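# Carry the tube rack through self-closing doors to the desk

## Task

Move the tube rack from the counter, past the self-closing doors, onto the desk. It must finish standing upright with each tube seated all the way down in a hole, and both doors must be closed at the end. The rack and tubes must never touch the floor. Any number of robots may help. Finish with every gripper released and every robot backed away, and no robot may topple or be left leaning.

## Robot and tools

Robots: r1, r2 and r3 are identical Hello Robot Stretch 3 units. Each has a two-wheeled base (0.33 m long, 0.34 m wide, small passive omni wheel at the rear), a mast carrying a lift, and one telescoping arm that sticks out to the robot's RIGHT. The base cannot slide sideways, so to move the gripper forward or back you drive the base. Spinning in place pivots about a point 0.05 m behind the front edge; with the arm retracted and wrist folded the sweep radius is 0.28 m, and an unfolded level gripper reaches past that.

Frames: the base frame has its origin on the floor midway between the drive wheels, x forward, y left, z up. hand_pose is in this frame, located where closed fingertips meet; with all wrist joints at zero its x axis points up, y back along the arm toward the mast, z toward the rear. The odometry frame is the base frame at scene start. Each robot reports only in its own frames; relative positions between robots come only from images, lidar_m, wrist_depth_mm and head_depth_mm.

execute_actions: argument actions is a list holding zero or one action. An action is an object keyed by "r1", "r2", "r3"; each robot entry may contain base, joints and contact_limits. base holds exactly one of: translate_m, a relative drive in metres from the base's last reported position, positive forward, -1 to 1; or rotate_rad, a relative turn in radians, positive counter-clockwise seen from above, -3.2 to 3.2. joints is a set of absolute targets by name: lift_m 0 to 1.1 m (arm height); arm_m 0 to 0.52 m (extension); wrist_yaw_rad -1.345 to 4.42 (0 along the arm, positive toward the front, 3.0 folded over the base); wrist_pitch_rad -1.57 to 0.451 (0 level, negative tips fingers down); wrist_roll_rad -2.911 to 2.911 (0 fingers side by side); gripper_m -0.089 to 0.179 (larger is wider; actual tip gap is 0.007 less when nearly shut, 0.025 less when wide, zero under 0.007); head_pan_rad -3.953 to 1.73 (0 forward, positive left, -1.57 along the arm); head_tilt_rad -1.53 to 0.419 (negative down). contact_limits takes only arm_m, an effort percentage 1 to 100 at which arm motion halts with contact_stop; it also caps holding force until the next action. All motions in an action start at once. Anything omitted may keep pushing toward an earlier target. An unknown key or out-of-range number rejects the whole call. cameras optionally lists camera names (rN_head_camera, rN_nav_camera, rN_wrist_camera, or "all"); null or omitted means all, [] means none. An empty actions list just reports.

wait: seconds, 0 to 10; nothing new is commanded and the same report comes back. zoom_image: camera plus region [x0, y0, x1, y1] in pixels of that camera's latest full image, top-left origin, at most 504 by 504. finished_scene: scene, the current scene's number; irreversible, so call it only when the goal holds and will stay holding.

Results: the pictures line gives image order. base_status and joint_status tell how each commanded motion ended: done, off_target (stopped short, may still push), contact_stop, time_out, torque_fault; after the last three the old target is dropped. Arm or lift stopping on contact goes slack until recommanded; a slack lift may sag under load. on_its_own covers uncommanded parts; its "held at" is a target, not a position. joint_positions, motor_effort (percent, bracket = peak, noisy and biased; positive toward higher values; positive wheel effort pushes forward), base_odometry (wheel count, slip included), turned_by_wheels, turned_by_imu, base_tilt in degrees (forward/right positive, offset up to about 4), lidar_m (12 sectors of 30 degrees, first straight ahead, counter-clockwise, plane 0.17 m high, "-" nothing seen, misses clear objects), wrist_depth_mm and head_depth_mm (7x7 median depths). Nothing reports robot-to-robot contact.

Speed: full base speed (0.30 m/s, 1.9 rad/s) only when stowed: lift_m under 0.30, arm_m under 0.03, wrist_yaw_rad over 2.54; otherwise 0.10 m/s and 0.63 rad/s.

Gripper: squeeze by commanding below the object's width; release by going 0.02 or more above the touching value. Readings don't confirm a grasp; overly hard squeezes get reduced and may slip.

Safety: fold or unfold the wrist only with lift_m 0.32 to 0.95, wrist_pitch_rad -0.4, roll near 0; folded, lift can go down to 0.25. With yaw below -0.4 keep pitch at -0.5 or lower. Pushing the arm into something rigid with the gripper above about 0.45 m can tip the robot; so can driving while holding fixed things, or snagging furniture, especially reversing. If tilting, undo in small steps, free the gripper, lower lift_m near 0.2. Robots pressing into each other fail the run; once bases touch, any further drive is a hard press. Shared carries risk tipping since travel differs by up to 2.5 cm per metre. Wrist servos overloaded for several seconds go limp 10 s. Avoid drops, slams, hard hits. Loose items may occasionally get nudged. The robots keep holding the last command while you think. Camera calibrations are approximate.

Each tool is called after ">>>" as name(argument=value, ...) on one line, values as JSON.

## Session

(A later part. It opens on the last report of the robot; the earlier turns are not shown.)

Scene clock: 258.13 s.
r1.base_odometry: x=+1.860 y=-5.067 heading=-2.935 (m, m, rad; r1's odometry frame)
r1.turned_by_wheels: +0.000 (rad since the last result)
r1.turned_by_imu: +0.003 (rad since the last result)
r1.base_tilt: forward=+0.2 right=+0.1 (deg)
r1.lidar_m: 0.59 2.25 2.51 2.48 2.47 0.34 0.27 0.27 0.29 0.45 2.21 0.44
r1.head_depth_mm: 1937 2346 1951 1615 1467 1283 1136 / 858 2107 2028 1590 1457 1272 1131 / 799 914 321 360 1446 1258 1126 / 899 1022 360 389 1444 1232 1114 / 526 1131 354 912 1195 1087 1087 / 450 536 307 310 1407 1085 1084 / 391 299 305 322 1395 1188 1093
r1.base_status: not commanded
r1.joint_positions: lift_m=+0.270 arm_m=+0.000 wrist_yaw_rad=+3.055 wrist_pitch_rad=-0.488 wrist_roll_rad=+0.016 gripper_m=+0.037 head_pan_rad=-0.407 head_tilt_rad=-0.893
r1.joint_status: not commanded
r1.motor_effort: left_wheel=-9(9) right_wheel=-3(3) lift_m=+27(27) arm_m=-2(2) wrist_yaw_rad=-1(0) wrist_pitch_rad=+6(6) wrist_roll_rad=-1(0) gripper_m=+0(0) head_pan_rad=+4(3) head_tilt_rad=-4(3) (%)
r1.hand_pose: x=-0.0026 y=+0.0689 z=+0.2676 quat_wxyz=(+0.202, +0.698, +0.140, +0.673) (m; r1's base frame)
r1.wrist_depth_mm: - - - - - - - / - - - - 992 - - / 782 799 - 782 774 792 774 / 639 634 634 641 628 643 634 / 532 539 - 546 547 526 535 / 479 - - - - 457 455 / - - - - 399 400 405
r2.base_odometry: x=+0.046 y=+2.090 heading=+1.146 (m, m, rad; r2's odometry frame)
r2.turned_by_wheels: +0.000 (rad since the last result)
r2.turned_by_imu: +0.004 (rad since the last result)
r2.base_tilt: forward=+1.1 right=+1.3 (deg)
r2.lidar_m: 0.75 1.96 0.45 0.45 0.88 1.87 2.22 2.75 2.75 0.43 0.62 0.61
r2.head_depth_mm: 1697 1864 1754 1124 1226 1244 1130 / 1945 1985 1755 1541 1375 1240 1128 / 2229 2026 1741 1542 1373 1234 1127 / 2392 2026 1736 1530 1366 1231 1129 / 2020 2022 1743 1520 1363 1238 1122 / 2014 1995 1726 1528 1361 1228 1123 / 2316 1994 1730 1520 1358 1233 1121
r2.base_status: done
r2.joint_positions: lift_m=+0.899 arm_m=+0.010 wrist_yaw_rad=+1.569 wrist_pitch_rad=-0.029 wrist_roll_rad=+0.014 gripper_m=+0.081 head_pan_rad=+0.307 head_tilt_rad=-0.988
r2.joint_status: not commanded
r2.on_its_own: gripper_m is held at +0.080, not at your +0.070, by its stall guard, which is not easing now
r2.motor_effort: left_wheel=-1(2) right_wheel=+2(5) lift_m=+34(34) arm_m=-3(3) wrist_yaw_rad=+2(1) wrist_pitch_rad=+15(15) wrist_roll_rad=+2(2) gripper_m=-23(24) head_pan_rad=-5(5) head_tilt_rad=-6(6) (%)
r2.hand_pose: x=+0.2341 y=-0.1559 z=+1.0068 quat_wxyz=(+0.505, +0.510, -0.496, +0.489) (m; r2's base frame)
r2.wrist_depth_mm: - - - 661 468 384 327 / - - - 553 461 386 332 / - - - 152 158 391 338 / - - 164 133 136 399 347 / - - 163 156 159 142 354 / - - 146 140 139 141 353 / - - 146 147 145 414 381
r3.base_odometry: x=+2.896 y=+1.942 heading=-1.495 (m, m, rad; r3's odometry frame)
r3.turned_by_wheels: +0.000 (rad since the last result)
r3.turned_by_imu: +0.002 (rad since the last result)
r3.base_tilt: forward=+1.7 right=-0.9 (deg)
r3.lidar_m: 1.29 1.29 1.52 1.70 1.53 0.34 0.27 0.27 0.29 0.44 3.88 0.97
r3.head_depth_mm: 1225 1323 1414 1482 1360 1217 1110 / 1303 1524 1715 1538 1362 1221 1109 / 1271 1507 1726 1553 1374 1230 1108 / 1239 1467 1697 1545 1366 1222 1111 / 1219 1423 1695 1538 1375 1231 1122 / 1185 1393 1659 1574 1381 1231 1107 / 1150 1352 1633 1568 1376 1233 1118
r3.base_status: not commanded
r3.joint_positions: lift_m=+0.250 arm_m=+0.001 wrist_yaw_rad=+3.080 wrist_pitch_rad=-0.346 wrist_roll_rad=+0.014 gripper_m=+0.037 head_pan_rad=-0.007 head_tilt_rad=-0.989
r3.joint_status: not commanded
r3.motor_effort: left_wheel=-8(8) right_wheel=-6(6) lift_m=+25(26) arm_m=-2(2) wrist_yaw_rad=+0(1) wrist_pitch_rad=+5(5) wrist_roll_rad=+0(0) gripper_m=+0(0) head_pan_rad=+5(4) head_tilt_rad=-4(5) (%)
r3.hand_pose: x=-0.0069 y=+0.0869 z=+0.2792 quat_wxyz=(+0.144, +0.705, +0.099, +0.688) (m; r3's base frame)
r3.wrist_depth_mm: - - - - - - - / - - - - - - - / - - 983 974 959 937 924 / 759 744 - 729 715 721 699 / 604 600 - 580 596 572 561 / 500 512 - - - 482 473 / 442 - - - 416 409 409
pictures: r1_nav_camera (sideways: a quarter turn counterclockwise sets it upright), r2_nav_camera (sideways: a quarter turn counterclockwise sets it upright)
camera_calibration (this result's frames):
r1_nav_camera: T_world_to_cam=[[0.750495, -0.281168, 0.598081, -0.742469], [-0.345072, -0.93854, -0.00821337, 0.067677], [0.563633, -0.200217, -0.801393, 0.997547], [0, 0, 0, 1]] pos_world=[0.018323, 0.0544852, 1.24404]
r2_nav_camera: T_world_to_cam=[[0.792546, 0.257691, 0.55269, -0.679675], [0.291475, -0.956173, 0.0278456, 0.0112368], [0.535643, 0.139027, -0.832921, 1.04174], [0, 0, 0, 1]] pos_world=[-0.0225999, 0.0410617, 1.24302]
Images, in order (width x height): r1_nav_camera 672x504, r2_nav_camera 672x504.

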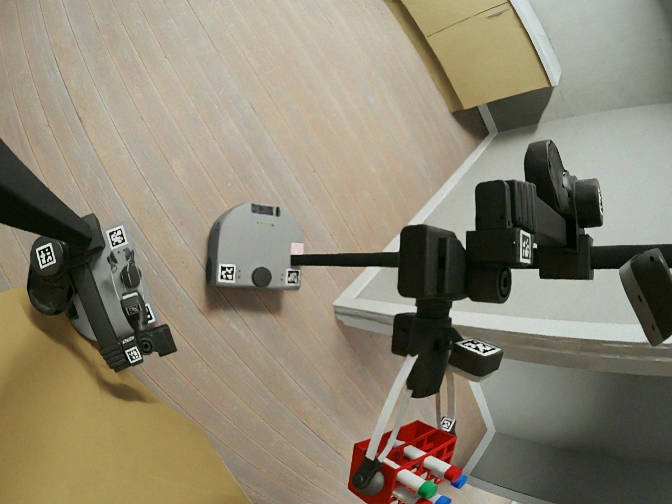

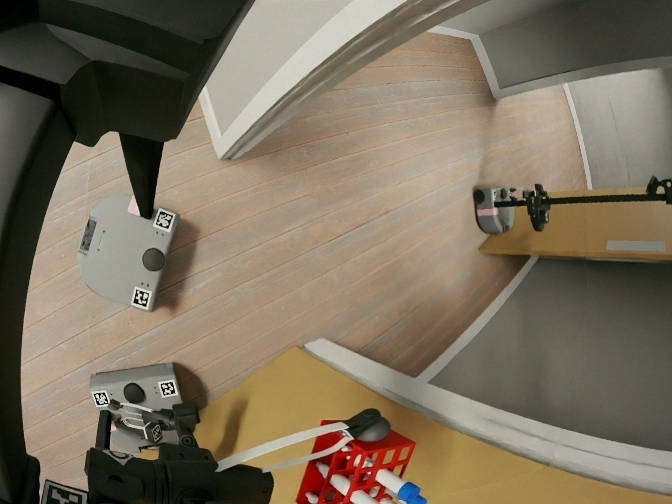

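>>> execute_actions(actions=[{"r2":{"base":{"rotate_rad":0.66},"joints":{"head_pan_rad":0}}}], cameras=["r2_nav_camera"])

>>> execute_actions(actions=[{"r2":{"base":{"translate_m":1.0}}}], cameras=["r2_nav_camera"])

Scene clock: 264.50 s.
r1.base_odometry: x=+1.860 y=-5.067 heading=-2.935 (m, m, rad; r1's odometry frame)
r1.turned_by_wheels: +0.000 (rad since the last result)
r1.turned_by_imu: +0.001 (rad since the last result)
r1.base_tilt: forward=+0.2 right=+0.1 (deg)
r1.lidar_m: 0.54 2.25 2.51 2.48 2.47 0.34 0.27 0.27 0.29 0.45 2.21 0.44
r1.head_depth_mm: 1943 529 422 1719 1464 1286 1133 / 858 952 385 1578 1458 1273 1129 / 801 877 317 321 1442 1264 1125 / 898 930 296 1462 1427 1176 1112 / 1023 1049 876 1618 1422 1092 1056 / 1141 312 615 1516 1329 1087 1056 / 389 339 1783 1620 1404 1207 1095
r1.base_status: not commanded
r1.joint_positions: lift_m=+0.270 arm_m=+0.000 wrist_yaw_rad=+3.055 wrist_pitch_rad=-0.488 wrist_roll_rad=+0.016 gripper_m=+0.037 head_pan_rad=-0.407 head_tilt_rad=-0.893
r1.joint_status: not commanded
r1.motor_effort: left_wheel=-9(9) right_wheel=-3(3) lift_m=+27(27) arm_m=-2(2) wrist_yaw_rad=-1(1) wrist_pitch_rad=+6(7) wrist_roll_rad=-1(1) gripper_m=-1(0) head_pan_rad=+4(4) head_tilt_rad=-3(4) (%)
r1.hand_pose: x=-0.0026 y=+0.0689 z=+0.2676 quat_wxyz=(+0.202, +0.698, +0.140, +0.673) (m; r1's base frame)
r1.wrist_depth_mm: - - - - - - - / - - - - - - - / 801 805 - 782 786 779 772 / 653 645 634 619 641 622 629 / 540 551 - 557 543 522 534 / 473 - - - - 462 458 / - - - - 400 405 398
r2.base_odometry: x=+0.046 y=+2.090 heading=+1.806 (m, m, rad; r2's odometry frame)
r2.turned_by_wheels: +0.660 (rad since the last result)
r2.turned_by_imu: +0.667 (rad since the last result)
r2.base_tilt: forward=+1.1 right=+1.3 (deg)
r2.lidar_m: 1.97 0.45 0.52 1.22 1.91 2.45 2.75 0.57 0.43 0.61 0.62 1.65
r2.head_depth_mm: 1949 2027 1751 313 1338 1246 1132 / 2049 2027 1762 1468 1353 1241 1126 / 2271 2039 1753 1535 1371 1235 1129 / 2409 2023 1738 1542 1363 1237 1126 / 2376 2013 1741 1527 1368 1232 1125 / 2384 2003 1733 1525 1361 1228 1120 / 2362 1993 1728 1522 967 1177 1125
r2.base_status: done
r2.joint_positions: lift_m=+0.899 arm_m=+0.010 wrist_yaw_rad=+1.569 wrist_pitch_rad=-0.029 wrist_roll_rad=+0.014 gripper_m=+0.081 head_pan_rad=+0.007 head_tilt_rad=-0.988
r2.joint_status: all done
r2.on_its_own: gripper_m is held at +0.080, not at your +0.070, by its stall guard, which is not easing now
r2.motor_effort: left_wheel=-1(5) right_wheel=+2(5) lift_m=+34(34) arm_m=-4(3) wrist_yaw_rad=+1(1) wrist_pitch_rad=+15(15) wrist_roll_rad=+2(2) gripper_m=-24(24) head_pan_rad=-5(33) head_tilt_rad=-5(6) (%)
r2.hand_pose: x=+0.2341 y=-0.1559 z=+1.0068 quat_wxyz=(+0.505, +0.510, -0.496, +0.489) (m; r2's base frame)
r2.wrist_depth_mm: - - - - - - - / - - - - - - - / - - - 152 159 - - / - - 164 133 136 - - / - - 162 158 159 143 - / - - 145 140 140 141 482 / 435 - 146 148 145 - -
r3.base_odometry: x=+2.896 y=+1.942 heading=-1.495 (m, m, rad; r3's odometry frame)
r3.turned_by_wheels: +0.000 (rad since the last result)
r3.turned_by_imu: +0.001 (rad since the last result)
r3.base_tilt: forward=+1.6 right=-0.8 (deg)
r3.lidar_m: 1.29 1.29 1.51 1.70 1.54 0.34 0.27 0.27 0.29 0.44 3.88 0.96
r3.head_depth_mm: 1219 1325 1438 1490 1360 1222 1113 / 1294 1524 1693 1543 1362 1226 1109 / 1267 1495 1726 1555 1372 1233 1110 / 1240 1456 1717 1549 1369 1231 1115 / 1212 1435 1676 1556 1380 1237 1108 / 1182 1385 1667 1549 1372 1226 1112 / 1155 1353 1625 1560 1380 1239 1120
r3.base_status: not commanded
r3.joint_positions: lift_m=+0.250 arm_m=+0.001 wrist_yaw_rad=+3.080 wrist_pitch_rad=-0.346 wrist_roll_rad=+0.014 gripper_m=+0.037 head_pan_rad=-0.007 head_tilt_rad=-0.989
r3.joint_status: not commanded
r3.motor_effort: left_wheel=-8(8) right_wheel=-6(5) lift_m=+26(25) arm_m=-2(2) wrist_yaw_rad=+0(0) wrist_pitch_rad=+6(6) wrist_roll_rad=+0(0) gripper_m=+0(0) head_pan_rad=+4(3) head_tilt_rad=-5(5) (%)
r3.hand_pose: x=-0.0069 y=+0.0869 z=+0.2792 quat_wxyz=(+0.144, +0.705, +0.099, +0.688) (m; r3's base frame)
r3.wrist_depth_mm: - - - - - - - / - - - - - - - / - - 964 973 949 937 936 / 759 756 - 721 717 713 703 / 605 600 - 592 595 577 570 / 498 507 - - - 482 473 / 442 - - - 416 413 408
pictures: r2_nav_camera (sideways: a quarter turn counterclockwise sets it upright)
camera_calibration (this result's frames):
r2_nav_camera: T_world_to_cam=[[0.833324, 0.0119742, 0.552655, -0.679878], [-0.00410379, -0.999604, 0.027846, 0.0130392], [0.55277, -0.0254728, -0.832945, 1.04166], [0, 0, 0, 1]] pos_world=[-0.00918633, 0.047709, 1.24302]
Images, in order (width x height): r2_nav_camera 672x504.

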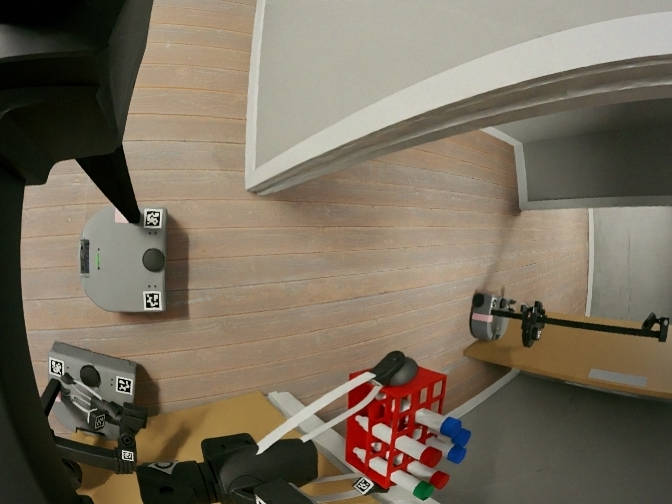

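Scene clock: 275.73 s.
r1.base_odometry: x=+1.860 y=-5.067 heading=-2.935 (m, m, rad; r1's odometry frame)
r1.turned_by_wheels: +0.000 (rad since the last result)
r1.turned_by_imu: +0.003 (rad since the last result)
r1.base_tilt: forward=+0.2 right=+0.2 (deg)
r1.lidar_m: 1.27 2.25 2.51 2.47 2.47 0.34 0.27 0.27 0.29 0.45 1.29 0.91
r1.head_depth_mm: 1949 2346 2077 1533 1471 1286 1138 / 857 2109 2038 1698 1454 1275 1134 / 804 928 1119 1583 1445 1264 1124 / 897 1024 1198 1452 1437 1256 1117 / 1024 1200 1437 1615 1430 1246 1107 / 1183 1422 1779 1623 1416 1236 1104 / 1413 1752 1905 1618 1395 1221 1094
r1.base_status: not commanded
r1.joint_positions: lift_m=+0.270 arm_m=+0.000 wrist_yaw_rad=+3.055 wrist_pitch_rad=-0.488 wrist_roll_rad=+0.016 gripper_m=+0.037 head_pan_rad=-0.407 head_tilt_rad=-0.893
r1.joint_status: not commanded
r1.motor_effort: left_wheel=-9(9) right_wheel=-3(3) lift_m=+27(27) arm_m=-2(2) wrist_yaw_rad=+0(0) wrist_pitch_rad=+7(6) wrist_roll_rad=-1(0) gripper_m=+0(0) head_pan_rad=+4(4) head_tilt_rad=-4(4) (%)
r1.hand_pose: x=-0.0026 y=+0.0689 z=+0.2676 quat_wxyz=(+0.202, +0.698, +0.140, +0.673) (m; r1's base frame)
r1.wrist_depth_mm: - - - - - - - / - - - - - - - / 777 796 - 793 793 781 773 / 635 626 639 615 627 629 623 / 538 549 - 542 545 525 529 / 482 - - - - 457 458 / - - - - 404 404 402
r2.base_odometry: x=-0.187 y=+3.063 heading=+1.806 (m, m, rad; r2's odometry frame)
r2.turned_by_wheels: +0.000 (rad since the last result)
r2.turned_by_imu: +0.004 (rad since the last result)
r2.base_tilt: forward=+1.1 right=+1.3 (deg)
r2.lidar_m: 1.11 1.38 0.97 0.91 0.75 0.57 3.75 0.81 0.75 1.18 1.20 0.99
r2.head_depth_mm: 1480 1145 1180 314 1334 1245 1133 / 2345 1808 1478 1424 1352 1243 1129 / 2399 2022 1745 1534 1363 1240 1130 / 2394 2030 1741 1534 1372 1237 1130 / 2409 2015 1738 1531 1362 1230 1122 / 2380 2002 1734 1523 1363 1231 1119 / 1693 1883 1725 1518 1364 1228 1119
r2.base_status: done
r2.joint_positions: lift_m=+0.899 arm_m=+0.010 wrist_yaw_rad=+1.569 wrist_pitch_rad=-0.029 wrist_roll_rad=+0.014 gripper_m=+0.081 head_pan_rad=+0.007 head_tilt_rad=-0.988
r2.joint_status: not commanded
r2.on_its_own: gripper_m is held at +0.080, not at your +0.070, by its stall guard, which is not easing now
r2.motor_effort: left_wheel=-1(3) right_wheel=+2(5) lift_m=+34(35) arm_m=-4(3) wrist_yaw_rad=+1(1) wrist_pitch_rad=+15(15) wrist_roll_rad=+2(2) gripper_m=-24(23) head_pan_rad=-5(5) head_tilt_rad=-6(6) (%)
r2.hand_pose: x=+0.2341 y=-0.1559 z=+1.0068 quat_wxyz=(+0.505, +0.510, -0.496, +0.489) (m; r2's base frame)
r2.wrist_depth_mm: - - - - - 811 - / - - - - 900 769 - / - - - 153 159 816 - / - - 183 132 136 837 - / - - 163 158 158 143 - / - - 146 140 139 141 - / - - 147 148 145 - -
r3.base_odometry: x=+2.896 y=+1.942 heading=-1.495 (m, m, rad; r3's odometry frame)
r3.turned_by_wheels: +0.000 (rad since the last result)
r3.turned_by_imu: +0.002 (rad since the last result)
r3.base_tilt: forward=+1.8 right=-0.8 (deg)
r3.lidar_m: 1.29 1.29 1.51 1.09 1.54 0.34 0.27 0.27 0.29 0.44 3.86 0.96
r3.head_depth_mm: 1234 1321 1433 1489 1362 1220 1109 / 1300 1550 1706 1553 1372 1222 1116 / 1265 1508 1725 1550 1373 1219 1117 / 1245 1466 1703 1544 1365 1227 1111 / 1215 1428 1676 1551 1368 1243 1112 / 1184 1394 1667 1536 1389 1240 1117 / 1154 1351 1629 1552 1378 1238 1117
r3.base_status: not commanded
r3.joint_positions: lift_m=+0.250 arm_m=+0.001 wrist_yaw_rad=+3.080 wrist_pitch_rad=-0.346 wrist_roll_rad=+0.014 gripper_m=+0.037 head_pan_rad=-0.007 head_tilt_rad=-0.989
r3.joint_status: not commanded
r3.motor_effort: left_wheel=-8(8) right_wheel=-6(5) lift_m=+26(25) arm_m=-2(2) wrist_yaw_rad=-1(1) wrist_pitch_rad=+6(5) wrist_roll_rad=+0(0) gripper_m=+0(0) head_pan_rad=+5(4) head_tilt_rad=-5(5) (%)
r3.hand_pose: x=-0.0069 y=+0.0869 z=+0.2792 quat_wxyz=(+0.144, +0.705, +0.099, +0.688) (m; r3's base frame)
r3.wrist_depth_mm: - - - - - - - / - - - - - - - / - - 970 966 953 942 926 / 768 753 - 726 714 703 702 / 606 601 - 581 598 577 563 / 503 509 - - - 477 478 / 440 - - - 414 411 408
pictures: r2_nav_camera (sideways: a quarter turn counterclockwise sets it upright)
camera_calibration (this result's frames):
r2_nav_camera: T_world_to_cam=[[0.83334, 0.0119713, 0.552631, -0.679847], [-0.00410659, -0.999604, 0.0278464, 0.0130388], [0.552746, -0.0254749, -0.832961, 1.04168], [0, 0, 0, 1]] pos_world=[-0.00918785, 0.0477091, 1.24302]
Images, in order (width x height): r2_nav_camera 672x504.

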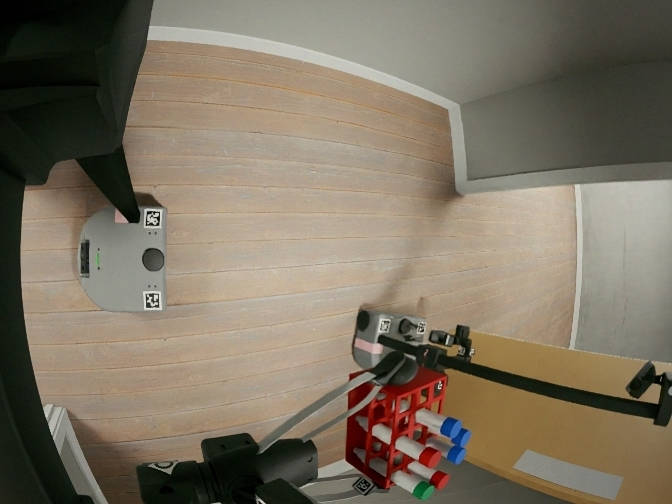

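>>> execute_actions(actions=[{"r2":{"base":{"rotate_rad":0.12}},"r1":{"base":{"translate_m":0.14}}}], cameras=[])

>>> execute_actions(actions=[{"r2":{"base":{"translate_m":1.0}},"r1":{"base":{"rotate_rad":-0.5}}}], cameras=["r2_nav_camera"])

Scene clock: 285.43 s.
r1.base_odometry: x=+1.723 y=-5.096 heading=-2.935 (m, m, rad; r1's odometry frame)
r1.turned_by_wheels: +0.000 (rad since the last result)
r1.turned_by_imu: +0.001 (rad since the last result)
r1.base_tilt: forward=+0.2 right=+0.1 (deg)
r1.lidar_m: 1.18 2.11 2.36 2.52 2.52 0.31 0.27 0.28 0.33 0.62 1.20 0.80
r1.head_depth_mm: 726 2160 2063 1711 1443 1288 1134 / 676 787 1042 1678 1450 1273 1130 / 749 844 975 1173 1412 1260 1125 / 842 962 1133 1355 1434 1256 1115 / 955 1120 1345 1577 1415 1244 1112 / 1108 1330 1667 1638 1403 1242 1105 / 1308 1648 1872 1617 1397 1222 1094
r1.base_status: done
r1.joint_positions: lift_m=+0.270 arm_m=+0.000 wrist_yaw_rad=+3.055 wrist_pitch_rad=-0.489 wrist_roll_rad=+0.016 gripper_m=+0.037 head_pan_rad=-0.406 head_tilt_rad=-0.893
r1.joint_status: not commanded
r1.motor_effort: left_wheel=-10(27) right_wheel=-5(11) lift_m=+27(27) arm_m=-2(2) wrist_yaw_rad=+1(1) wrist_pitch_rad=+6(6) wrist_roll_rad=-1(0) gripper_m=+0(1) head_pan_rad=+3(4) head_tilt_rad=-3(3) (%)
r1.hand_pose: x=-0.0026 y=+0.0689 z=+0.2675 quat_wxyz=(+0.202, +0.698, +0.140, +0.673) (m; r1's base frame)
r1.wrist_depth_mm: - - - - - - - / - - - - - - - / 792 794 - 767 780 764 797 / 633 621 637 629 631 636 627 / 534 554 - 547 547 523 524 / 482 - - - - 458 458 / - - - - 401 400 399
r2.base_odometry: x=-0.187 y=+3.063 heading=+1.926 (m, m, rad; r2's odometry frame)
r2.turned_by_wheels: +0.120 (rad since the last result)
r2.turned_by_imu: +0.121 (rad since the last result)
r2.base_tilt: forward=+1.1 right=+1.3 (deg)
r2.lidar_m: 1.74 1.23 0.94 0.92 0.67 0.57 1.22 0.75 0.75 1.17 1.24 0.99
r2.head_depth_mm: 2432 1950 1361 314 1335 1246 1130 / 2407 2027 1756 1467 1351 1237 1126 / 2380 2022 1739 1525 1371 1236 1129 / 2381 2028 1745 1531 1370 1236 1125 / 2393 1964 1739 1527 1372 1227 1125 / 1687 1929 1734 1522 1363 1230 1119 / 1702 1930 1721 1519 1362 1231 1119
r2.base_status: done
r2.joint_positions: lift_m=+0.899 arm_m=+0.010 wrist_yaw_rad=+1.569 wrist_pitch_rad=-0.029 wrist_roll_rad=+0.014 gripper_m=+0.081 head_pan_rad=+0.007 head_tilt_rad=-0.988
r2.joint_status: not commanded
r2.on_its_own: gripper_m is held at +0.080, not at your +0.070, by its stall guard, which is not easing now
r2.motor_effort: left_wheel=-1(4) right_wheel=+2(6) lift_m=+34(34) arm_m=-3(3) wrist_yaw_rad=+0(1) wrist_pitch_rad=+15(15) wrist_roll_rad=+2(2) gripper_m=-23(23) head_pan_rad=-5(4) head_tilt_rad=-5(6) (%)
r2.hand_pose: x=+0.2341 y=-0.1559 z=+1.0068 quat_wxyz=(+0.505, +0.510, -0.496, +0.489) (m; r2's base frame)
r2.wrist_depth_mm: - - - - - 927 713 / - - - - - 903 697 / - - - 152 158 917 737 / - - 183 133 136 893 789 / - - 162 158 159 142 - / - - 146 140 140 141 - / - - 146 147 145 866 -
r3.base_odometry: x=+2.896 y=+1.942 heading=-1.495 (m, m, rad; r3's odometry frame)
r3.turned_by_wheels: +0.000 (rad since the last result)
r3.turned_by_imu: +0.001 (rad since the last result)
r3.base_tilt: forward=+1.6 right=-0.8 (deg)
r3.lidar_m: 1.29 1.29 1.52 1.09 1.54 0.34 0.27 0.27 0.29 0.44 3.90 0.97
r3.head_depth_mm: 1225 1318 1417 1488 1369 1217 1111 / 1289 1527 1690 1553 1363 1224 1107 / 1269 1503 1721 1555 1368 1227 1106 / 1237 1464 1707 1548 1376 1223 1116 / 1215 1416 1686 1556 1376 1229 1113 / 1182 1386 1662 1554 1378 1228 1115 / 1160 1356 1633 1555 1376 1228 1117
r3.base_status: not commanded
r3.joint_positions: lift_m=+0.250 arm_m=+0.001 wrist_yaw_rad=+3.080 wrist_pitch_rad=-0.346 wrist_roll_rad=+0.014 gripper_m=+0.037 head_pan_rad=-0.007 head_tilt_rad=-0.989
r3.joint_status: not commanded
r3.motor_effort: left_wheel=-8(8) right_wheel=-5(6) lift_m=+25(26) arm_m=-2(2) wrist_yaw_rad=+0(0) wrist_pitch_rad=+5(5) wrist_roll_rad=+0(0) gripper_m=+0(0) head_pan_rad=+5(5) head_tilt_rad=-4(5) (%)
r3.hand_pose: x=-0.0069 y=+0.0869 z=+0.2792 quat_wxyz=(+0.144, +0.705, +0.099, +0.688) (m; r3's base frame)
r3.wrist_depth_mm: - - - - - - - / - - - - - - - / - - 979 973 953 927 926 / 756 745 - 725 708 713 699 / 606 593 - 585 607 577 565 / 502 514 - - - 481 473 / 439 - - - 415 409 410
pictures: none
No camera images: the call's "cameras" was empty. Leave "cameras" out to get every camera's image.

Scene clock: 296.73 s.
r1.base_odometry: x=+1.723 y=-5.096 heading=+2.848 (m, m, rad; r1's odometry frame)
r1.turned_by_wheels: -0.500 (rad since the last result)
r1.turned_by_imu: -0.490 (rad since the last result)
r1.base_tilt: forward=+0.2 right=+0.1 (deg)
r1.lidar_m: 0.79 1.25 2.11 2.40 2.52 2.52 0.28 0.26 0.26 0.32 0.66 2.19
r1.head_depth_mm: 3446 2586 2055 1714 1468 1279 1053 / 2766 2227 2048 1704 1452 1267 1130 / 2748 2535 2016 1697 1443 1268 1118 / 2704 2481 1994 1668 1430 1256 1117 / 2187 2355 1984 1644 1420 1245 1109 / 1776 893 994 1193 1381 1234 1103 / 667 772 950 1226 1397 1227 1097
r1.base_status: done
r1.joint_positions: lift_m=+0.270 arm_m=+0.000 wrist_yaw_rad=+3.055 wrist_pitch_rad=-0.489 wrist_roll_rad=+0.016 gripper_m=+0.037 head_pan_rad=-0.406 head_tilt_rad=-0.893
r1.joint_status: not commanded
r1.motor_effort: left_wheel=-8(10) right_wheel=-5(12) lift_m=+27(27) arm_m=-2(2) wrist_yaw_rad=-1(0) wrist_pitch_rad=+6(6) wrist_roll_rad=+0(1) gripper_m=-1(0) head_pan_rad=+3(4) head_tilt_rad=-3(3) (%)
r1.hand_pose: x=-0.0026 y=+0.0689 z=+0.2675 quat_wxyz=(+0.202, +0.698, +0.140, +0.673) (m; r1's base frame)
r1.wrist_depth_mm: - - - - - - - / - - - - - - - / 797 797 - 786 785 781 784 / 638 642 642 636 645 636 627 / 545 540 - 540 562 524 539 / 471 - - - - 456 453 / - - - - 399 401 402
r2.base_odometry: x=-0.534 y=+4.000 heading=+1.926 (m, m, rad; r2's odometry frame)
r2.turned_by_wheels: +0.000 (rad since the last result)
r2.turned_by_imu: +0.004 (rad since the last result)
r2.base_tilt: forward=+1.1 right=+1.4 (deg)
r2.lidar_m: 0.81 0.77 0.87 0.85 0.90 1.30 1.50 1.62 0.46 0.41 0.73 0.94
r2.head_depth_mm: 2416 2021 1756 314 1336 1241 1128 / 2423 2036 1751 1463 1357 1241 1134 / 2402 2026 1733 1530 1366 1234 1127 / 2384 1991 1741 1532 1371 1240 1127 / 2401 2009 1733 1526 1364 1240 1125 / 2351 1997 1666 1329 1367 1232 1129 / 759 833 968 1262 1358 1229 1121
r2.base_status: done
r2.joint_positions: lift_m=+0.899 arm_m=+0.010 wrist_yaw_rad=+1.569 wrist_pitch_rad=-0.029 wrist_roll_rad=+0.014 gripper_m=+0.081 head_pan_rad=+0.007 head_tilt_rad=-0.988
r2.joint_status: not commanded
r2.on_its_own: gripper_m is held at +0.080, not at your +0.070, by its stall guard, which is not easing now
r2.motor_effort: left_wheel=-2(3) right_wheel=+2(5) lift_m=+34(34) arm_m=-4(3) wrist_yaw_rad=+1(2) wrist_pitch_rad=+15(15) wrist_roll_rad=+2(2) gripper_m=-23(24) head_pan_rad=-5(5) head_tilt_rad=-5(5) (%)
r2.hand_pose: x=+0.2341 y=-0.1559 z=+1.0068 quat_wxyz=(+0.505, +0.510, -0.496, +0.489) (m; r2's base frame)
r2.wrist_depth_mm: 626 638 - - - - 642 / 662 638 - - - - 622 / 695 663 - 152 159 - 619 / 713 694 164 132 136 - 586 / 750 731 163 158 159 141 580 / 789 759 146 140 140 141 557 / 820 784 147 147 145 - 636
r3.base_odometry: x=+2.896 y=+1.942 heading=-1.495 (m, m, rad; r3's odometry frame)
r3.turned_by_wheels: +0.000 (rad since the last result)
r3.turned_by_imu: +0.002 (rad since the last result)
r3.base_tilt: forward=+1.8 right=-0.8 (deg)
r3.lidar_m: 1.29 0.41 1.52 1.70 1.54 0.34 0.27 0.27 0.29 0.44 3.90 0.96
r3.head_depth_mm: 1229 376 327 1447 1364 1216 1109 / 1297 415 384 1481 1373 1222 1112 / 1267 1414 1703 1517 1369 1231 1110 / 1239 1450 404 1518 1376 1230 1119 / 1212 1407 340 1497 1327 1098 1117 / 1192 1306 329 993 1186 1077 1117 / 1162 1354 1486 828 1377 1127 1116
r3.base_status: not commanded
r3.joint_positions: lift_m=+0.250 arm_m=+0.001 wrist_yaw_rad=+3.080 wrist_pitch_rad=-0.346 wrist_roll_rad=+0.014 gripper_m=+0.037 head_pan_rad=-0.007 head_tilt_rad=-0.989
r3.joint_status: not commanded
r3.motor_effort: left_wheel=-8(8) right_wheel=-6(6) lift_m=+26(26) arm_m=-2(2) wrist_yaw_rad=+0(0) wrist_pitch_rad=+5(6) wrist_roll_rad=+0(0) gripper_m=+0(0) head_pan_rad=+4(4) head_tilt_rad=-4(5) (%)
r3.hand_pose: x=-0.0069 y=+0.0869 z=+0.2792 quat_wxyz=(+0.144, +0.705, +0.099, +0.688) (m; r3's base frame)
r3.wrist_depth_mm: - - - - - - - / - - - - - - - / - - 987 963 951 937 921 / 765 747 - 725 709 433 407 / 602 596 - 585 600 397 330 / 506 507 - - - 406 308 / 438 - - - 420 398 316
pictures: r2_nav_camera (sideways: a quarter turn counterclockwise sets it upright)
camera_calibration (this result's frames):
r2_nav_camera: T_world_to_cam=[[0.833353, 0.0119327, 0.552612, -0.679822], [-0.00415239, -0.999604, 0.0278466, 0.0130387], [0.552725, -0.0255007, -0.832973, 1.0417], [0, 0, 0, 1]] pos_world=[-0.00918699, 0.0477098, 1.24302]
Images, in order (width x height): r2_nav_camera 672x504.

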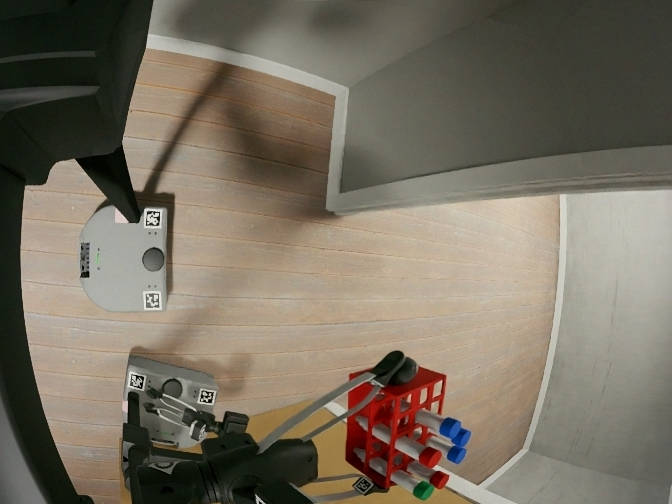

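>>> execute_actions(actions=[{"r2":{"base":{"rotate_rad":-0.09}},"r1":{"base":{"translate_m":0.26}}}], cameras=[])

>>> execute_actions(actions=[{"r2":{"base":{"translate_m":0.6}},"r1":{"base":{"rotate_rad":-0.45}}}], cameras=["r2_nav_camera"])

>>> execute_actions(actions=[{"r2":{"base":{"translate_m":0.6}},"r1":{"base":{"translate_m":0.3}}}], cameras=["r1_nav_camera"])

>>> execute_actions(actions=[{"r2":{"base":{"rotate_rad":1.4},"joints":{"head_tilt_rad":-0.6}},"r1":{"base":{"rotate_rad":-0.5}},"r3":{"base":{"translate_m":0.14}}}], cameras=["r1_nav_camera","r2_nav_camera"])

Scene clock: 309.97 s.
r1.base_odometry: x=+1.474 y=-5.021 heading=+2.848 (m, m, rad; r1's odometry frame)
r1.turned_by_wheels: +0.000 (rad since the last result)
r1.turned_by_imu: +0.000 (rad since the last result)
r1.base_tilt: forward=+0.2 right=+0.1 (deg)
r1.lidar_m: 0.53 0.88 1.93 2.19 2.70 0.33 0.27 0.27 0.30 0.48 2.01 0.62
r1.head_depth_mm: 3187 2601 1982 1706 1471 1285 1138 / 2485 2469 1997 1694 1447 1274 1130 / 2572 2510 2027 1676 1432 1259 1122 / 2341 2417 1979 1676 1435 1253 1120 / 1813 2093 1889 1573 1343 1247 1107 / 465 530 624 768 1015 1234 1105 / 436 516 637 835 1169 1231 1095
r1.base_status: done
r1.joint_positions: lift_m=+0.270 arm_m=+0.000 wrist_yaw_rad=+3.055 wrist_pitch_rad=-0.489 wrist_roll_rad=+0.016 gripper_m=+0.037 head_pan_rad=-0.405 head_tilt_rad=-0.893
r1.joint_status: not commanded
r1.motor_effort: left_wheel=-16(48) right_wheel=-5(10) lift_m=+27(27) arm_m=-2(2) wrist_yaw_rad=+0(0) wrist_pitch_rad=+6(6) wrist_roll_rad=-1(0) gripper_m=+0(1) head_pan_rad=+3(3) head_tilt_rad=-3(3) (%)
r1.hand_pose: x=-0.0026 y=+0.0689 z=+0.2675 quat_wxyz=(+0.202, +0.698, +0.140, +0.673) (m; r1's base frame)
r1.wrist_depth_mm: - - - - - - - / - - - - - - - / 786 785 - 781 777 773 775 / 637 630 637 628 637 633 619 / 539 539 - 549 555 523 531 / 478 - - - - 455 453 / - - - - 402 398 404
r2.base_odometry: x=-0.534 y=+4.000 heading=+1.836 (m, m, rad; r2's odometry frame)
r2.turned_by_wheels: -0.090 (rad since the last result)
r2.turned_by_imu: -0.091 (rad since the last result)
r2.base_tilt: forward=+1.1 right=+1.3 (deg)
r2.lidar_m: 3.95 0.77 0.89 0.85 0.88 1.18 1.50 1.61 1.29 0.41 0.72 0.87
r2.head_depth_mm: 2424 2049 1748 313 1331 1240 1136 / 2416 2044 1750 1454 1359 1237 1134 / 2402 2030 1743 1535 1374 1228 1124 / 2398 2014 1741 1529 1373 1231 1126 / 2377 2012 1743 1531 1373 1231 1122 / 2367 2000 1730 1526 1359 1232 1122 / 2379 2002 1030 1200 1364 1229 1117
r2.base_status: done
r2.joint_positions: lift_m=+0.899 arm_m=+0.010 wrist_yaw_rad=+1.569 wrist_pitch_rad=-0.029 wrist_roll_rad=+0.014 gripper_m=+0.081 head_pan_rad=+0.007 head_tilt_rad=-0.988
r2.joint_status: not commanded
r2.on_its_own: gripper_m is held at +0.080, not at your +0.070, by its stall guard, which is not easing now
r2.motor_effort: left_wheel=+3(5) right_wheel=+0(3) lift_m=+34(34) arm_m=-3(3) wrist_yaw_rad=+0(1) wrist_pitch_rad=+15(15) wrist_roll_rad=+2(2) gripper_m=-23(24) head_pan_rad=-4(4) head_tilt_rad=-5(5) (%)
r2.hand_pose: x=+0.2341 y=-0.1559 z=+1.0068 quat_wxyz=(+0.505, +0.510, -0.496, +0.489) (m; r2's base frame)
r2.wrist_depth_mm: 598 708 - - - - 529 / 611 675 - - - - 530 / 634 677 - 152 158 - 539 / 658 702 164 133 136 779 535 / 694 683 162 158 158 142 537 / 712 722 146 140 139 142 521 / 755 759 146 147 145 676 582
r3.base_odometry: x=+2.896 y=+1.942 heading=-1.495 (m, m, rad; r3's odometry frame)
r3.turned_by_wheels: +0.000 (rad since the last result)
r3.turned_by_imu: +0.001 (rad since the last result)
r3.base_tilt: forward=+1.7 right=-0.8 (deg)
r3.lidar_m: 1.29 0.41 1.51 1.70 1.54 0.34 0.27 0.27 0.29 0.44 3.88 0.96
r3.head_depth_mm: 1222 1194 310 320 1357 1222 1113 / 1296 1423 356 356 1364 1220 1112 / 1272 1429 1660 1527 1369 1221 1111 / 1245 1453 1677 1494 1373 1237 1111 / 1209 1416 350 1489 1325 1088 1110 / 1178 1334 329 376 1179 1077 1108 / 1148 1325 626 1475 1375 1119 1122
r3.base_status: not commanded
r3.joint_positions: lift_m=+0.250 arm_m=+0.001 wrist_yaw_rad=+3.080 wrist_pitch_rad=-0.346 wrist_roll_rad=+0.014 gripper_m=+0.037 head_pan_rad=-0.007 head_tilt_rad=-0.989
r3.joint_status: not commanded
r3.motor_effort: left_wheel=-8(8) right_wheel=-5(6) lift_m=+26(26) arm_m=-3(2) wrist_yaw_rad=+0(0) wrist_pitch_rad=+5(5) wrist_roll_rad=+0(0) gripper_m=+0(0) head_pan_rad=+4(5) head_tilt_rad=-4(4) (%)
r3.hand_pose: x=-0.0069 y=+0.0869 z=+0.2792 quat_wxyz=(+0.144, +0.705, +0.099, +0.688) (m; r3's base frame)
r3.wrist_depth_mm: - - - - - - - / - - - - - - - / - - 970 969 937 932 908 / 770 740 - 734 722 433 405 / 599 600 - 585 595 409 335 / 502 509 - - - 416 310 / 440 - - - 412 399 317
pictures: none
No camera images: the call's "cameras" was empty. Leave "cameras" out to get every camera's image.

Scene clock: 317.27 s.
r1.base_odometry: x=+1.474 y=-5.021 heading=+2.398 (m, m, rad; r1's odometry frame)
r1.turned_by_wheels: -0.450 (rad since the last result)
r1.turned_by_imu: -0.441 (rad since the last result)
r1.base_tilt: forward=+0.2 right=+0.2 (deg)
r1.lidar_m: 0.54 0.53 1.01 1.94 2.29 2.70 0.29 0.25 0.25 0.30 0.54 2.01
r1.head_depth_mm: 2434 2493 2057 1719 1468 1206 909 / 1953 2168 2051 1705 1446 1274 1129 / 2932 2190 2005 1680 1449 1257 1128 / 3254 2475 2017 1681 1425 1254 1114 / 3238 2393 1981 1651 1419 1249 1111 / 2537 2399 1960 1631 1414 1233 1095 / 2478 2382 1931 1619 1393 1187 1094
r1.base_status: done
r1.joint_positions: lift_m=+0.270 arm_m=+0.000 wrist_yaw_rad=+3.055 wrist_pitch_rad=-0.489 wrist_roll_rad=+0.016 gripper_m=+0.037 head_pan_rad=-0.405 head_tilt_rad=-0.893
r1.joint_status: not commanded
r1.motor_effort: left_wheel=-11(13) right_wheel=-6(13) lift_m=+27(27) arm_m=-2(1) wrist_yaw_rad=+1(0) wrist_pitch_rad=+6(6) wrist_roll_rad=-1(1) gripper_m=+0(1) head_pan_rad=+3(3) head_tilt_rad=-3(3) (%)
r1.hand_pose: x=-0.0026 y=+0.0689 z=+0.2675 quat_wxyz=(+0.202, +0.698, +0.140, +0.673) (m; r1's base frame)
r1.wrist_depth_mm: - - - - - - 936 / - - - - - - 854 / 789 785 - 785 777 772 747 / 642 620 640 638 630 633 634 / 543 548 - 546 548 531 532 / 473 - - - - 456 461 / - - - - 404 398 401
r2.base_odometry: x=-0.691 y=+4.579 heading=+1.836 (m, m, rad; r2's odometry frame)
r2.turned_by_wheels: +0.000 (rad since the last result)
r2.turned_by_imu: +0.003 (rad since the last result)
r2.base_tilt: forward=+1.1 right=+1.3 (deg)
r2.lidar_m: 3.37 3.50 0.31 0.46 0.89 1.20 2.11 0.65 0.67 0.61 0.65 3.12
r2.head_depth_mm: 2408 2044 1756 314 1335 1233 1132 / 2422 2022 1748 1452 1352 1238 1127 / 2377 2026 1747 1538 1368 1234 1129 / 2408 2007 1726 1534 1369 1235 1125 / 2385 2007 1741 1529 1366 1228 1123 / 2369 2009 1731 1525 1366 1233 1122 / 2363 2012 1720 1527 1361 1225 1027
r2.base_status: done
r2.joint_positions: lift_m=+0.899 arm_m=+0.010 wrist_yaw_rad=+1.569 wrist_pitch_rad=-0.029 wrist_roll_rad=+0.014 gripper_m=+0.081 head_pan_rad=+0.007 head_tilt_rad=-0.988
r2.joint_status: not commanded
r2.on_its_own: gripper_m is held at +0.080, not at your +0.070, by its stall guard, which is not easing now
r2.motor_effort: left_wheel=+2(5) right_wheel=+0(3) lift_m=+34(34) arm_m=-4(3) wrist_yaw_rad=+1(1) wrist_pitch_rad=+15(15) wrist_roll_rad=+2(2) gripper_m=-23(24) head_pan_rad=-5(5) head_tilt_rad=-5(6) (%)
r2.hand_pose: x=+0.2341 y=-0.1559 z=+1.0068 quat_wxyz=(+0.505, +0.510, -0.496, +0.489) (m; r2's base frame)
r2.wrist_depth_mm: - - - - - - - / - - - - - - - / - - - 153 159 - - / - - 184 133 136 - - / - - 163 158 159 142 - / - - 146 140 139 141 - / - - 147 147 145 - -
r3.base_odometry: x=+2.896 y=+1.942 heading=-1.495 (m, m, rad; r3's odometry frame)
r3.turned_by_wheels: +0.000 (rad since the last result)
r3.turned_by_imu: +0.001 (rad since the last result)
r3.base_tilt: forward=+1.8 right=-0.8 (deg)
r3.lidar_m: 1.29 1.29 1.52 1.69 1.54 0.34 0.27 0.27 0.29 0.44 3.90 0.65
r3.head_depth_mm: 1228 1323 1428 1287 1203 1172 1103 / 1299 1547 1696 1547 1208 1182 1110 / 1271 1501 1723 1546 1368 1222 1117 / 1240 1459 1716 1547 1371 1225 1109 / 1204 1425 1673 1551 1375 1232 1118 / 1187 1398 1665 1562 1372 1226 1113 / 1160 1340 1624 1554 1369 1231 1116
r3.base_status: not commanded
r3.joint_positions: lift_m=+0.250 arm_m=+0.001 wrist_yaw_rad=+3.080 wrist_pitch_rad=-0.346 wrist_roll_rad=+0.014 gripper_m=+0.037 head_pan_rad=-0.007 head_tilt_rad=-0.989
r3.joint_status: not commanded
r3.motor_effort: left_wheel=-8(8) right_wheel=-6(6) lift_m=+26(26) arm_m=-2(2) wrist_yaw_rad=+0(1) wrist_pitch_rad=+5(5) wrist_roll_rad=+0(0) gripper_m=+0(0) head_pan_rad=+5(5) head_tilt_rad=-6(4) (%)
r3.hand_pose: x=-0.0069 y=+0.0869 z=+0.2792 quat_wxyz=(+0.144, +0.705, +0.099, +0.688) (m; r3's base frame)
r3.wrist_depth_mm: - - - - - - - / - - - - - - - / - - 962 965 950 935 896 / 778 755 - 712 720 713 694 / 601 607 - 590 601 567 566 / 503 511 - - - 479 475 / 440 - - - 417 408 407
pictures: r2_nav_camera (sideways: a quarter turn counterclockwise sets it upright)
camera_calibration (this result's frames):
r2_nav_camera: T_world_to_cam=[[0.833362, 0.0119263, 0.552599, -0.679806], [-0.00415976, -0.999604, 0.0278468, 0.0130386], [0.552712, -0.0255051, -0.832982, 1.04171], [0, 0, 0, 1]] pos_world=[-0.00918751, 0.0477099, 1.24302]
Images, in order (width x height): r2_nav_camera 672x504.

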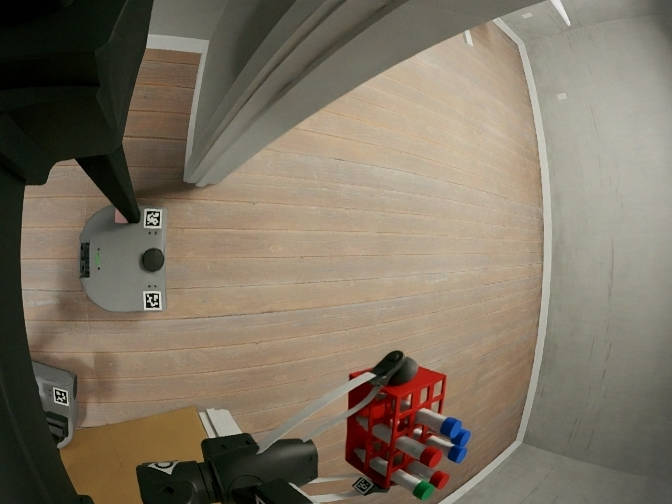

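Scene clock: 324.57 s.
r1.base_odometry: x=+1.253 y=-4.817 heading=+2.398 (m, m, rad; r1's odometry frame)
r1.turned_by_wheels: +0.000 (rad since the last result)
r1.turned_by_imu: +0.001 (rad since the last result)
r1.base_tilt: forward=+0.2 right=+0.1 (deg)
r1.lidar_m: 1.48 0.26 0.37 1.86 2.18 0.34 0.27 0.27 0.29 0.45 1.54 1.76
r1.head_depth_mm: 1745 1812 1993 1702 1472 1280 1137 / 1994 2016 1975 1712 1451 1276 1131 / 3351 2484 1986 1695 1438 1263 1124 / 3276 2468 1978 1665 1445 1252 1111 / 3262 2433 1965 1658 1423 1246 1104 / 2269 2416 1944 1641 1408 1243 1103 / 2196 2377 1942 1640 1403 1234 820
r1.base_status: translate_m off_target (by the wheels' count: +0.3001 of +0.3000)
r1.joint_positions: lift_m=+0.270 arm_m=+0.000 wrist_yaw_rad=+3.055 wrist_pitch_rad=-0.489 wrist_roll_rad=+0.016 gripper_m=+0.037 head_pan_rad=-0.405 head_tilt_rad=-0.893
r1.joint_status: not commanded
r1.on_its_own: left_wheel is at rest, and its effort (-21) is outside its rest range (-18 to +18)
r1.motor_effort: left_wheel=-21(44) right_wheel=-8(14) lift_m=+28(29) arm_m=-1(2) wrist_yaw_rad=+0(1) wrist_pitch_rad=+6(6) wrist_roll_rad=-1(0) gripper_m=-1(0) head_pan_rad=+3(3) head_tilt_rad=-4(3) (%)
r1.hand_pose: x=-0.0026 y=+0.0689 z=+0.2674 quat_wxyz=(+0.202, +0.698, +0.140, +0.673) (m; r1's base frame)
r1.wrist_depth_mm: - - - - - 755 333 / - - - - - 653 317 / 792 780 - 784 788 591 276 / 635 646 639 635 629 500 264 / 528 550 - 542 550 454 284 / 477 - - - - 414 314 / - - - - 408 391 363
r2.base_odometry: x=-0.849 y=+5.158 heading=+1.836 (m, m, rad; r2's odometry frame)
r2.turned_by_wheels: +0.000 (rad since the last result)
r2.turned_by_imu: +0.003 (rad since the last result)
r2.base_tilt: forward=+1.1 right=+1.3 (deg)
r2.lidar_m: 2.78 2.87 2.52 1.51 0.52 0.45 2.71 0.88 0.72 1.31 2.31 2.90
r2.head_depth_mm: 2426 2042 1748 313 1335 1238 1134 / 2415 2035 1745 1466 1354 1238 1131 / 2411 2028 1757 1546 1373 1243 1126 / 2418 2005 1739 1530 1362 1237 1125 / 2378 2015 1742 1532 1356 1231 1122 / 2366 2001 1734 1526 1355 1226 1120 / 2367 1996 1725 1519 1360 1224 1119
r2.base_status: done
r2.joint_positions: lift_m=+0.899 arm_m=+0.010 wrist_yaw_rad=+1.569 wrist_pitch_rad=-0.029 wrist_roll_rad=+0.014 gripper_m=+0.081 head_pan_rad=+0.007 head_tilt_rad=-0.988
r2.joint_status: not commanded
r2.on_its_own: gripper_m is held at +0.080, not at your +0.070, by its stall guard, which is not easing now
r2.motor_effort: left_wheel=+2(5) right_wheel=+0(4) lift_m=+34(34) arm_m=-3(3) wrist_yaw_rad=+2(2) wrist_pitch_rad=+15(15) wrist_roll_rad=+2(2) gripper_m=-23(24) head_pan_rad=-5(5) head_tilt_rad=-6(6) (%)
r2.hand_pose: x=+0.2341 y=-0.1559 z=+1.0068 quat_wxyz=(+0.505, +0.510, -0.496, +0.489) (m; r2's base frame)
r2.wrist_depth_mm: - - - - - - - / - - - - - - - / - - - 152 158 - - / - - 164 132 136 - - / - - 162 158 159 142 - / - - 146 140 139 141 - / - - 146 147 145 - -
r3.base_odometry: x=+2.896 y=+1.942 heading=-1.495 (m, m, rad; r3's odometry frame)
r3.turned_by_wheels: +0.000 (rad since the last result)
r3.turned_by_imu: +0.001 (rad since the last result)
r3.base_tilt: forward=+1.7 right=-0.8 (deg)
r3.lidar_m: 1.29 1.29 1.51 1.70 1.54 0.34 0.27 0.27 0.29 0.44 1.18 0.97
r3.head_depth_mm: 1223 1329 1433 1479 1359 1221 1112 / 1294 1537 1708 1546 1367 1227 1113 / 1277 1503 1722 1549 1365 1224 1108 / 1244 1471 1703 1551 1371 1234 1110 / 1217 1423 1686 1549 1374 1232 1116 / 1179 1389 1652 1558 1383 1234 1115 / 1151 1343 1627 1565 1369 1237 1107
r3.base_status: not commanded
r3.joint_positions: lift_m=+0.250 arm_m=+0.001 wrist_yaw_rad=+3.080 wrist_pitch_rad=-0.346 wrist_roll_rad=+0.014 gripper_m=+0.037 head_pan_rad=-0.007 head_tilt_rad=-0.989
r3.joint_status: not commanded
r3.motor_effort: left_wheel=-8(8) right_wheel=-6(6) lift_m=+26(26) arm_m=-2(3) wrist_yaw_rad=+0(0) wrist_pitch_rad=+5(5) wrist_roll_rad=+0(0) gripper_m=+0(0) head_pan_rad=+4(5) head_tilt_rad=-5(5) (%)
r3.hand_pose: x=-0.0069 y=+0.0869 z=+0.2792 quat_wxyz=(+0.144, +0.705, +0.099, +0.688) (m; r3's base frame)
r3.wrist_depth_mm: - - - - - - - / - - - - - - - / - - 963 974 948 924 918 / 776 765 - 725 722 711 702 / 603 599 - 583 595 571 561 / 501 512 - - - 476 477 / 443 - - - 413 409 407
pictures: r1_nav_camera (sideways: a quarter turn counterclockwise sets it upright)
camera_calibration (this result's frames):
r1_nav_camera: T_world_to_cam=[[0.751267, -0.279401, 0.59794, -0.74229], [-0.342812, -0.939368, -0.00822302, 0.0676758], [0.563984, -0.198804, -0.801498, 0.997682], [0, 0, 0, 1]] pos_world=[0.0181824, 0.0545185, 1.24404]
Images, in order (width x height): r1_nav_camera 672x504.

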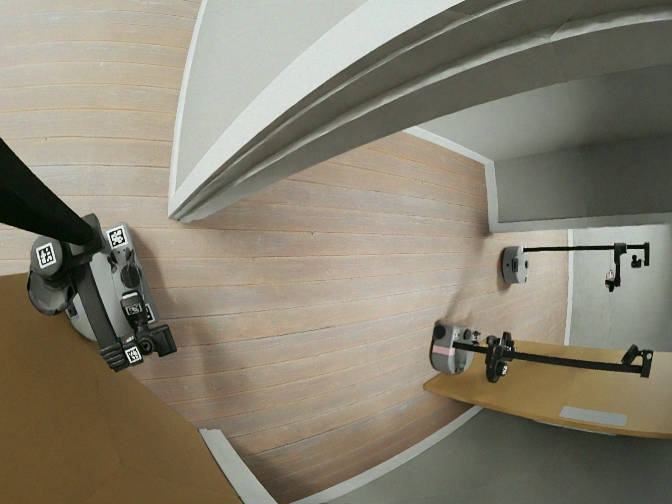

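Scene clock: 327.73 s.
r1.base_odometry: x=+1.253 y=-4.817 heading=+1.897 (m, m, rad; r1's odometry frame)
r1.turned_by_wheels: -0.500 (rad since the last result)
r1.turned_by_imu: -0.490 (rad since the last result)
r1.base_tilt: forward=+0.2 right=+0.1 (deg)
r1.lidar_m: 1.71 1.42 0.25 0.39 1.86 2.23 0.29 0.25 0.25 0.28 0.46 1.57
r1.head_depth_mm: 1423 1563 1718 1707 1133 1007 814 / 1597 1767 1917 1702 1458 1273 1110 / 1820 2043 2013 1687 1445 1264 1120 / 2107 2315 2003 1682 1432 1253 1118 / 2453 2446 1986 1636 1415 1245 1106 / 1739 1938 1945 1627 1405 1241 1104 / 1858 1916 1880 1619 1406 1227 1094
r1.base_status: done
r1.joint_positions: lift_m=+0.270 arm_m=+0.000 wrist_yaw_rad=+3.055 wrist_pitch_rad=-0.489 wrist_roll_rad=+0.016 gripper_m=+0.037 head_pan_rad=-0.405 head_tilt_rad=-0.893
r1.joint_status: not commanded
r1.motor_effort: left_wheel=-16(17) right_wheel=-7(17) lift_m=+29(28) arm_m=-2(1) wrist_yaw_rad=-1(0) wrist_pitch_rad=+6(6) wrist_roll_rad=-1(1) gripper_m=+0(1) head_pan_rad=+2(3) head_tilt_rad=-3(3) (%)
r1.hand_pose: x=-0.0026 y=+0.0689 z=+0.2674 quat_wxyz=(+0.202, +0.698, +0.140, +0.673) (m; r1's base frame)
r1.wrist_depth_mm: - - - 883 377 260 272 / - - - 906 398 283 901 / 801 784 - 744 407 322 727 / 647 641 632 629 411 377 627 / 533 557 - 545 425 469 525 / 475 - - - - 459 456 / - - - - 403 403 404
r2.base_odometry: x=-0.849 y=+5.158 heading=-3.047 (m, m, rad; r2's odometry frame)
r2.turned_by_wheels: +1.400 (rad since the last result)
r2.turned_by_imu: +1.416 (rad since the last result)
r2.base_tilt: forward=+1.1 right=+1.3 (deg)
r2.lidar_m: 2.05 0.63 0.46 2.06 1.00 0.72 0.84 2.25 2.73 2.78 2.79 2.52
r2.head_depth_mm: 2301 2583 2799 2280 1813 319 315 / 2230 2530 2782 2289 1807 1499 1252 / 2204 2473 2726 2270 1805 1497 1280 / 2154 2438 2711 2285 1813 1504 1275 / 2111 1995 2603 2292 1797 1490 1277 / 2122 2365 2592 2270 1807 1501 1280 / 2104 2302 2491 2250 1813 1506 1272
r2.base_status: done
r2.joint_positions: lift_m=+0.899 arm_m=+0.010 wrist_yaw_rad=+1.569 wrist_pitch_rad=-0.029 wrist_roll_rad=+0.014 gripper_m=+0.081 head_pan_rad=+0.007 head_tilt_rad=-0.606
r2.joint_status: all done
r2.on_its_own: gripper_m is held at +0.080, not at your +0.070, by its stall guard, which is not easing now
r2.motor_effort: left_wheel=-1(4) right_wheel=+2(6) lift_m=+34(34) arm_m=-4(3) wrist_yaw_rad=+1(2) wrist_pitch_rad=+15(15) wrist_roll_rad=+2(2) gripper_m=-23(24) head_pan_rad=-5(4) head_tilt_rad=+3(26) (%)
r2.hand_pose: x=+0.2341 y=-0.1559 z=+1.0068 quat_wxyz=(+0.505, +0.510, -0.496, +0.489) (m; r2's base frame)
r2.wrist_depth_mm: 753 - - - - - - / 753 - - - - - - / 737 - - 153 159 - - / 727 - 164 134 137 - - / 746 - 163 158 159 143 - / 724 - 146 140 139 141 - / 661 - 146 147 145 - -
r3.base_odometry: x=+2.907 y=+1.803 heading=-1.495 (m, m, rad; r3's odometry frame)
r3.turned_by_wheels: +0.000 (rad since the last result)
r3.turned_by_imu: +0.000 (rad since the last result)
r3.base_tilt: forward=+1.7 right=-0.8 (deg)
r3.lidar_m: 1.15 1.15 1.36 1.68 1.74 0.30 0.27 0.27 0.33 0.63 0.96 0.84
r3.head_depth_mm: 1141 1262 1358 1453 1361 1220 1110 / 1149 1368 1634 1540 1356 1219 1110 / 1127 1339 1630 1548 1369 1217 1104 / 1102 1304 1596 1556 1370 1232 1107 / 1079 1266 1545 1555 1373 1233 1113 / 1058 1245 1499 1565 1378 1233 1121 / 1032 1215 1451 1554 1374 1232 1120
r3.base_status: done
r3.joint_positions: lift_m=+0.250 arm_m=+0.001 wrist_yaw_rad=+3.080 wrist_pitch_rad=-0.346 wrist_roll_rad=+0.014 gripper_m=+0.037 head_pan_rad=-0.006 head_tilt_rad=-0.991
r3.joint_status: not commanded
r3.motor_effort: left_wheel=-12(39) right_wheel=-9(22) lift_m=+26(25) arm_m=-2(2) wrist_yaw_rad=+1(0) wrist_pitch_rad=+5(6) wrist_roll_rad=+0(0) gripper_m=+0(0) head_pan_rad=+4(4) head_tilt_rad=-4(5) (%)
r3.hand_pose: x=-0.0068 y=+0.0869 z=+0.2792 quat_wxyz=(+0.144, +0.705, +0.099, +0.688) (m; r3's base frame)
r3.wrist_depth_mm: - - - - - - - / - - - - - - - / - - 970 954 950 937 918 / 762 746 - 726 722 710 703 / 604 590 - 581 595 570 562 / 494 514 - - - 479 476 / 362 - - - 416 413 407
pictures: r1_nav_camera (sideways: a quarter turn counterclockwise sets it upright), r2_nav_camera (sideways: a quarter turn counterclockwise sets it upright)
camera_calibration (this result's frames):
r1_nav_camera: T_world_to_cam=[[0.751267, -0.279401, 0.59794, -0.74229], [-0.342812, -0.939368, -0.00822302, 0.0676758], [0.563984, -0.198804, -0.801498, 0.997682], [0, 0, 0, 1]] pos_world=[0.0181824, 0.0545185, 1.24404]
r2_nav_camera: T_world_to_cam=[[0.567514, 0.00992754, 0.823304, -1.03096], [-0.0139382, -0.999668, 0.0216619, 0.0211378], [0.823246, -0.0237688, -0.567187, 0.694376], [0, 0, 0, 1]] pos_world=[0.013735, 0.0478701, 1.24217]
Images, in order (width x height): r1_nav_camera 672x504, r2_nav_camera 672x504.

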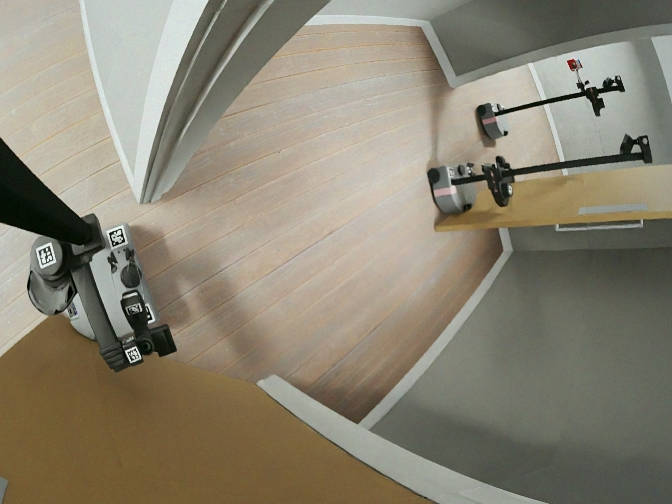

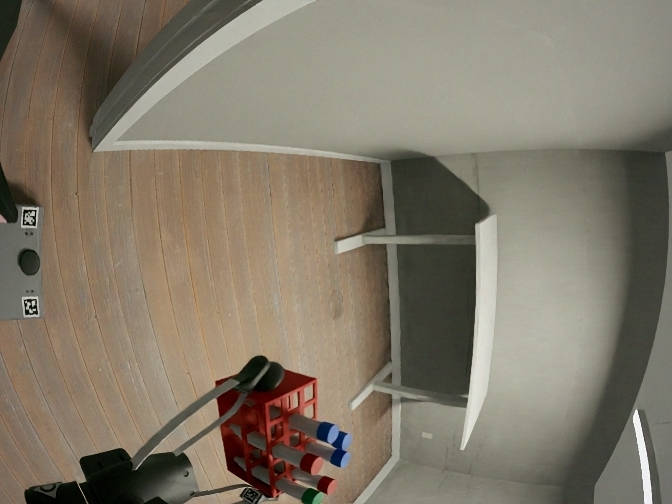

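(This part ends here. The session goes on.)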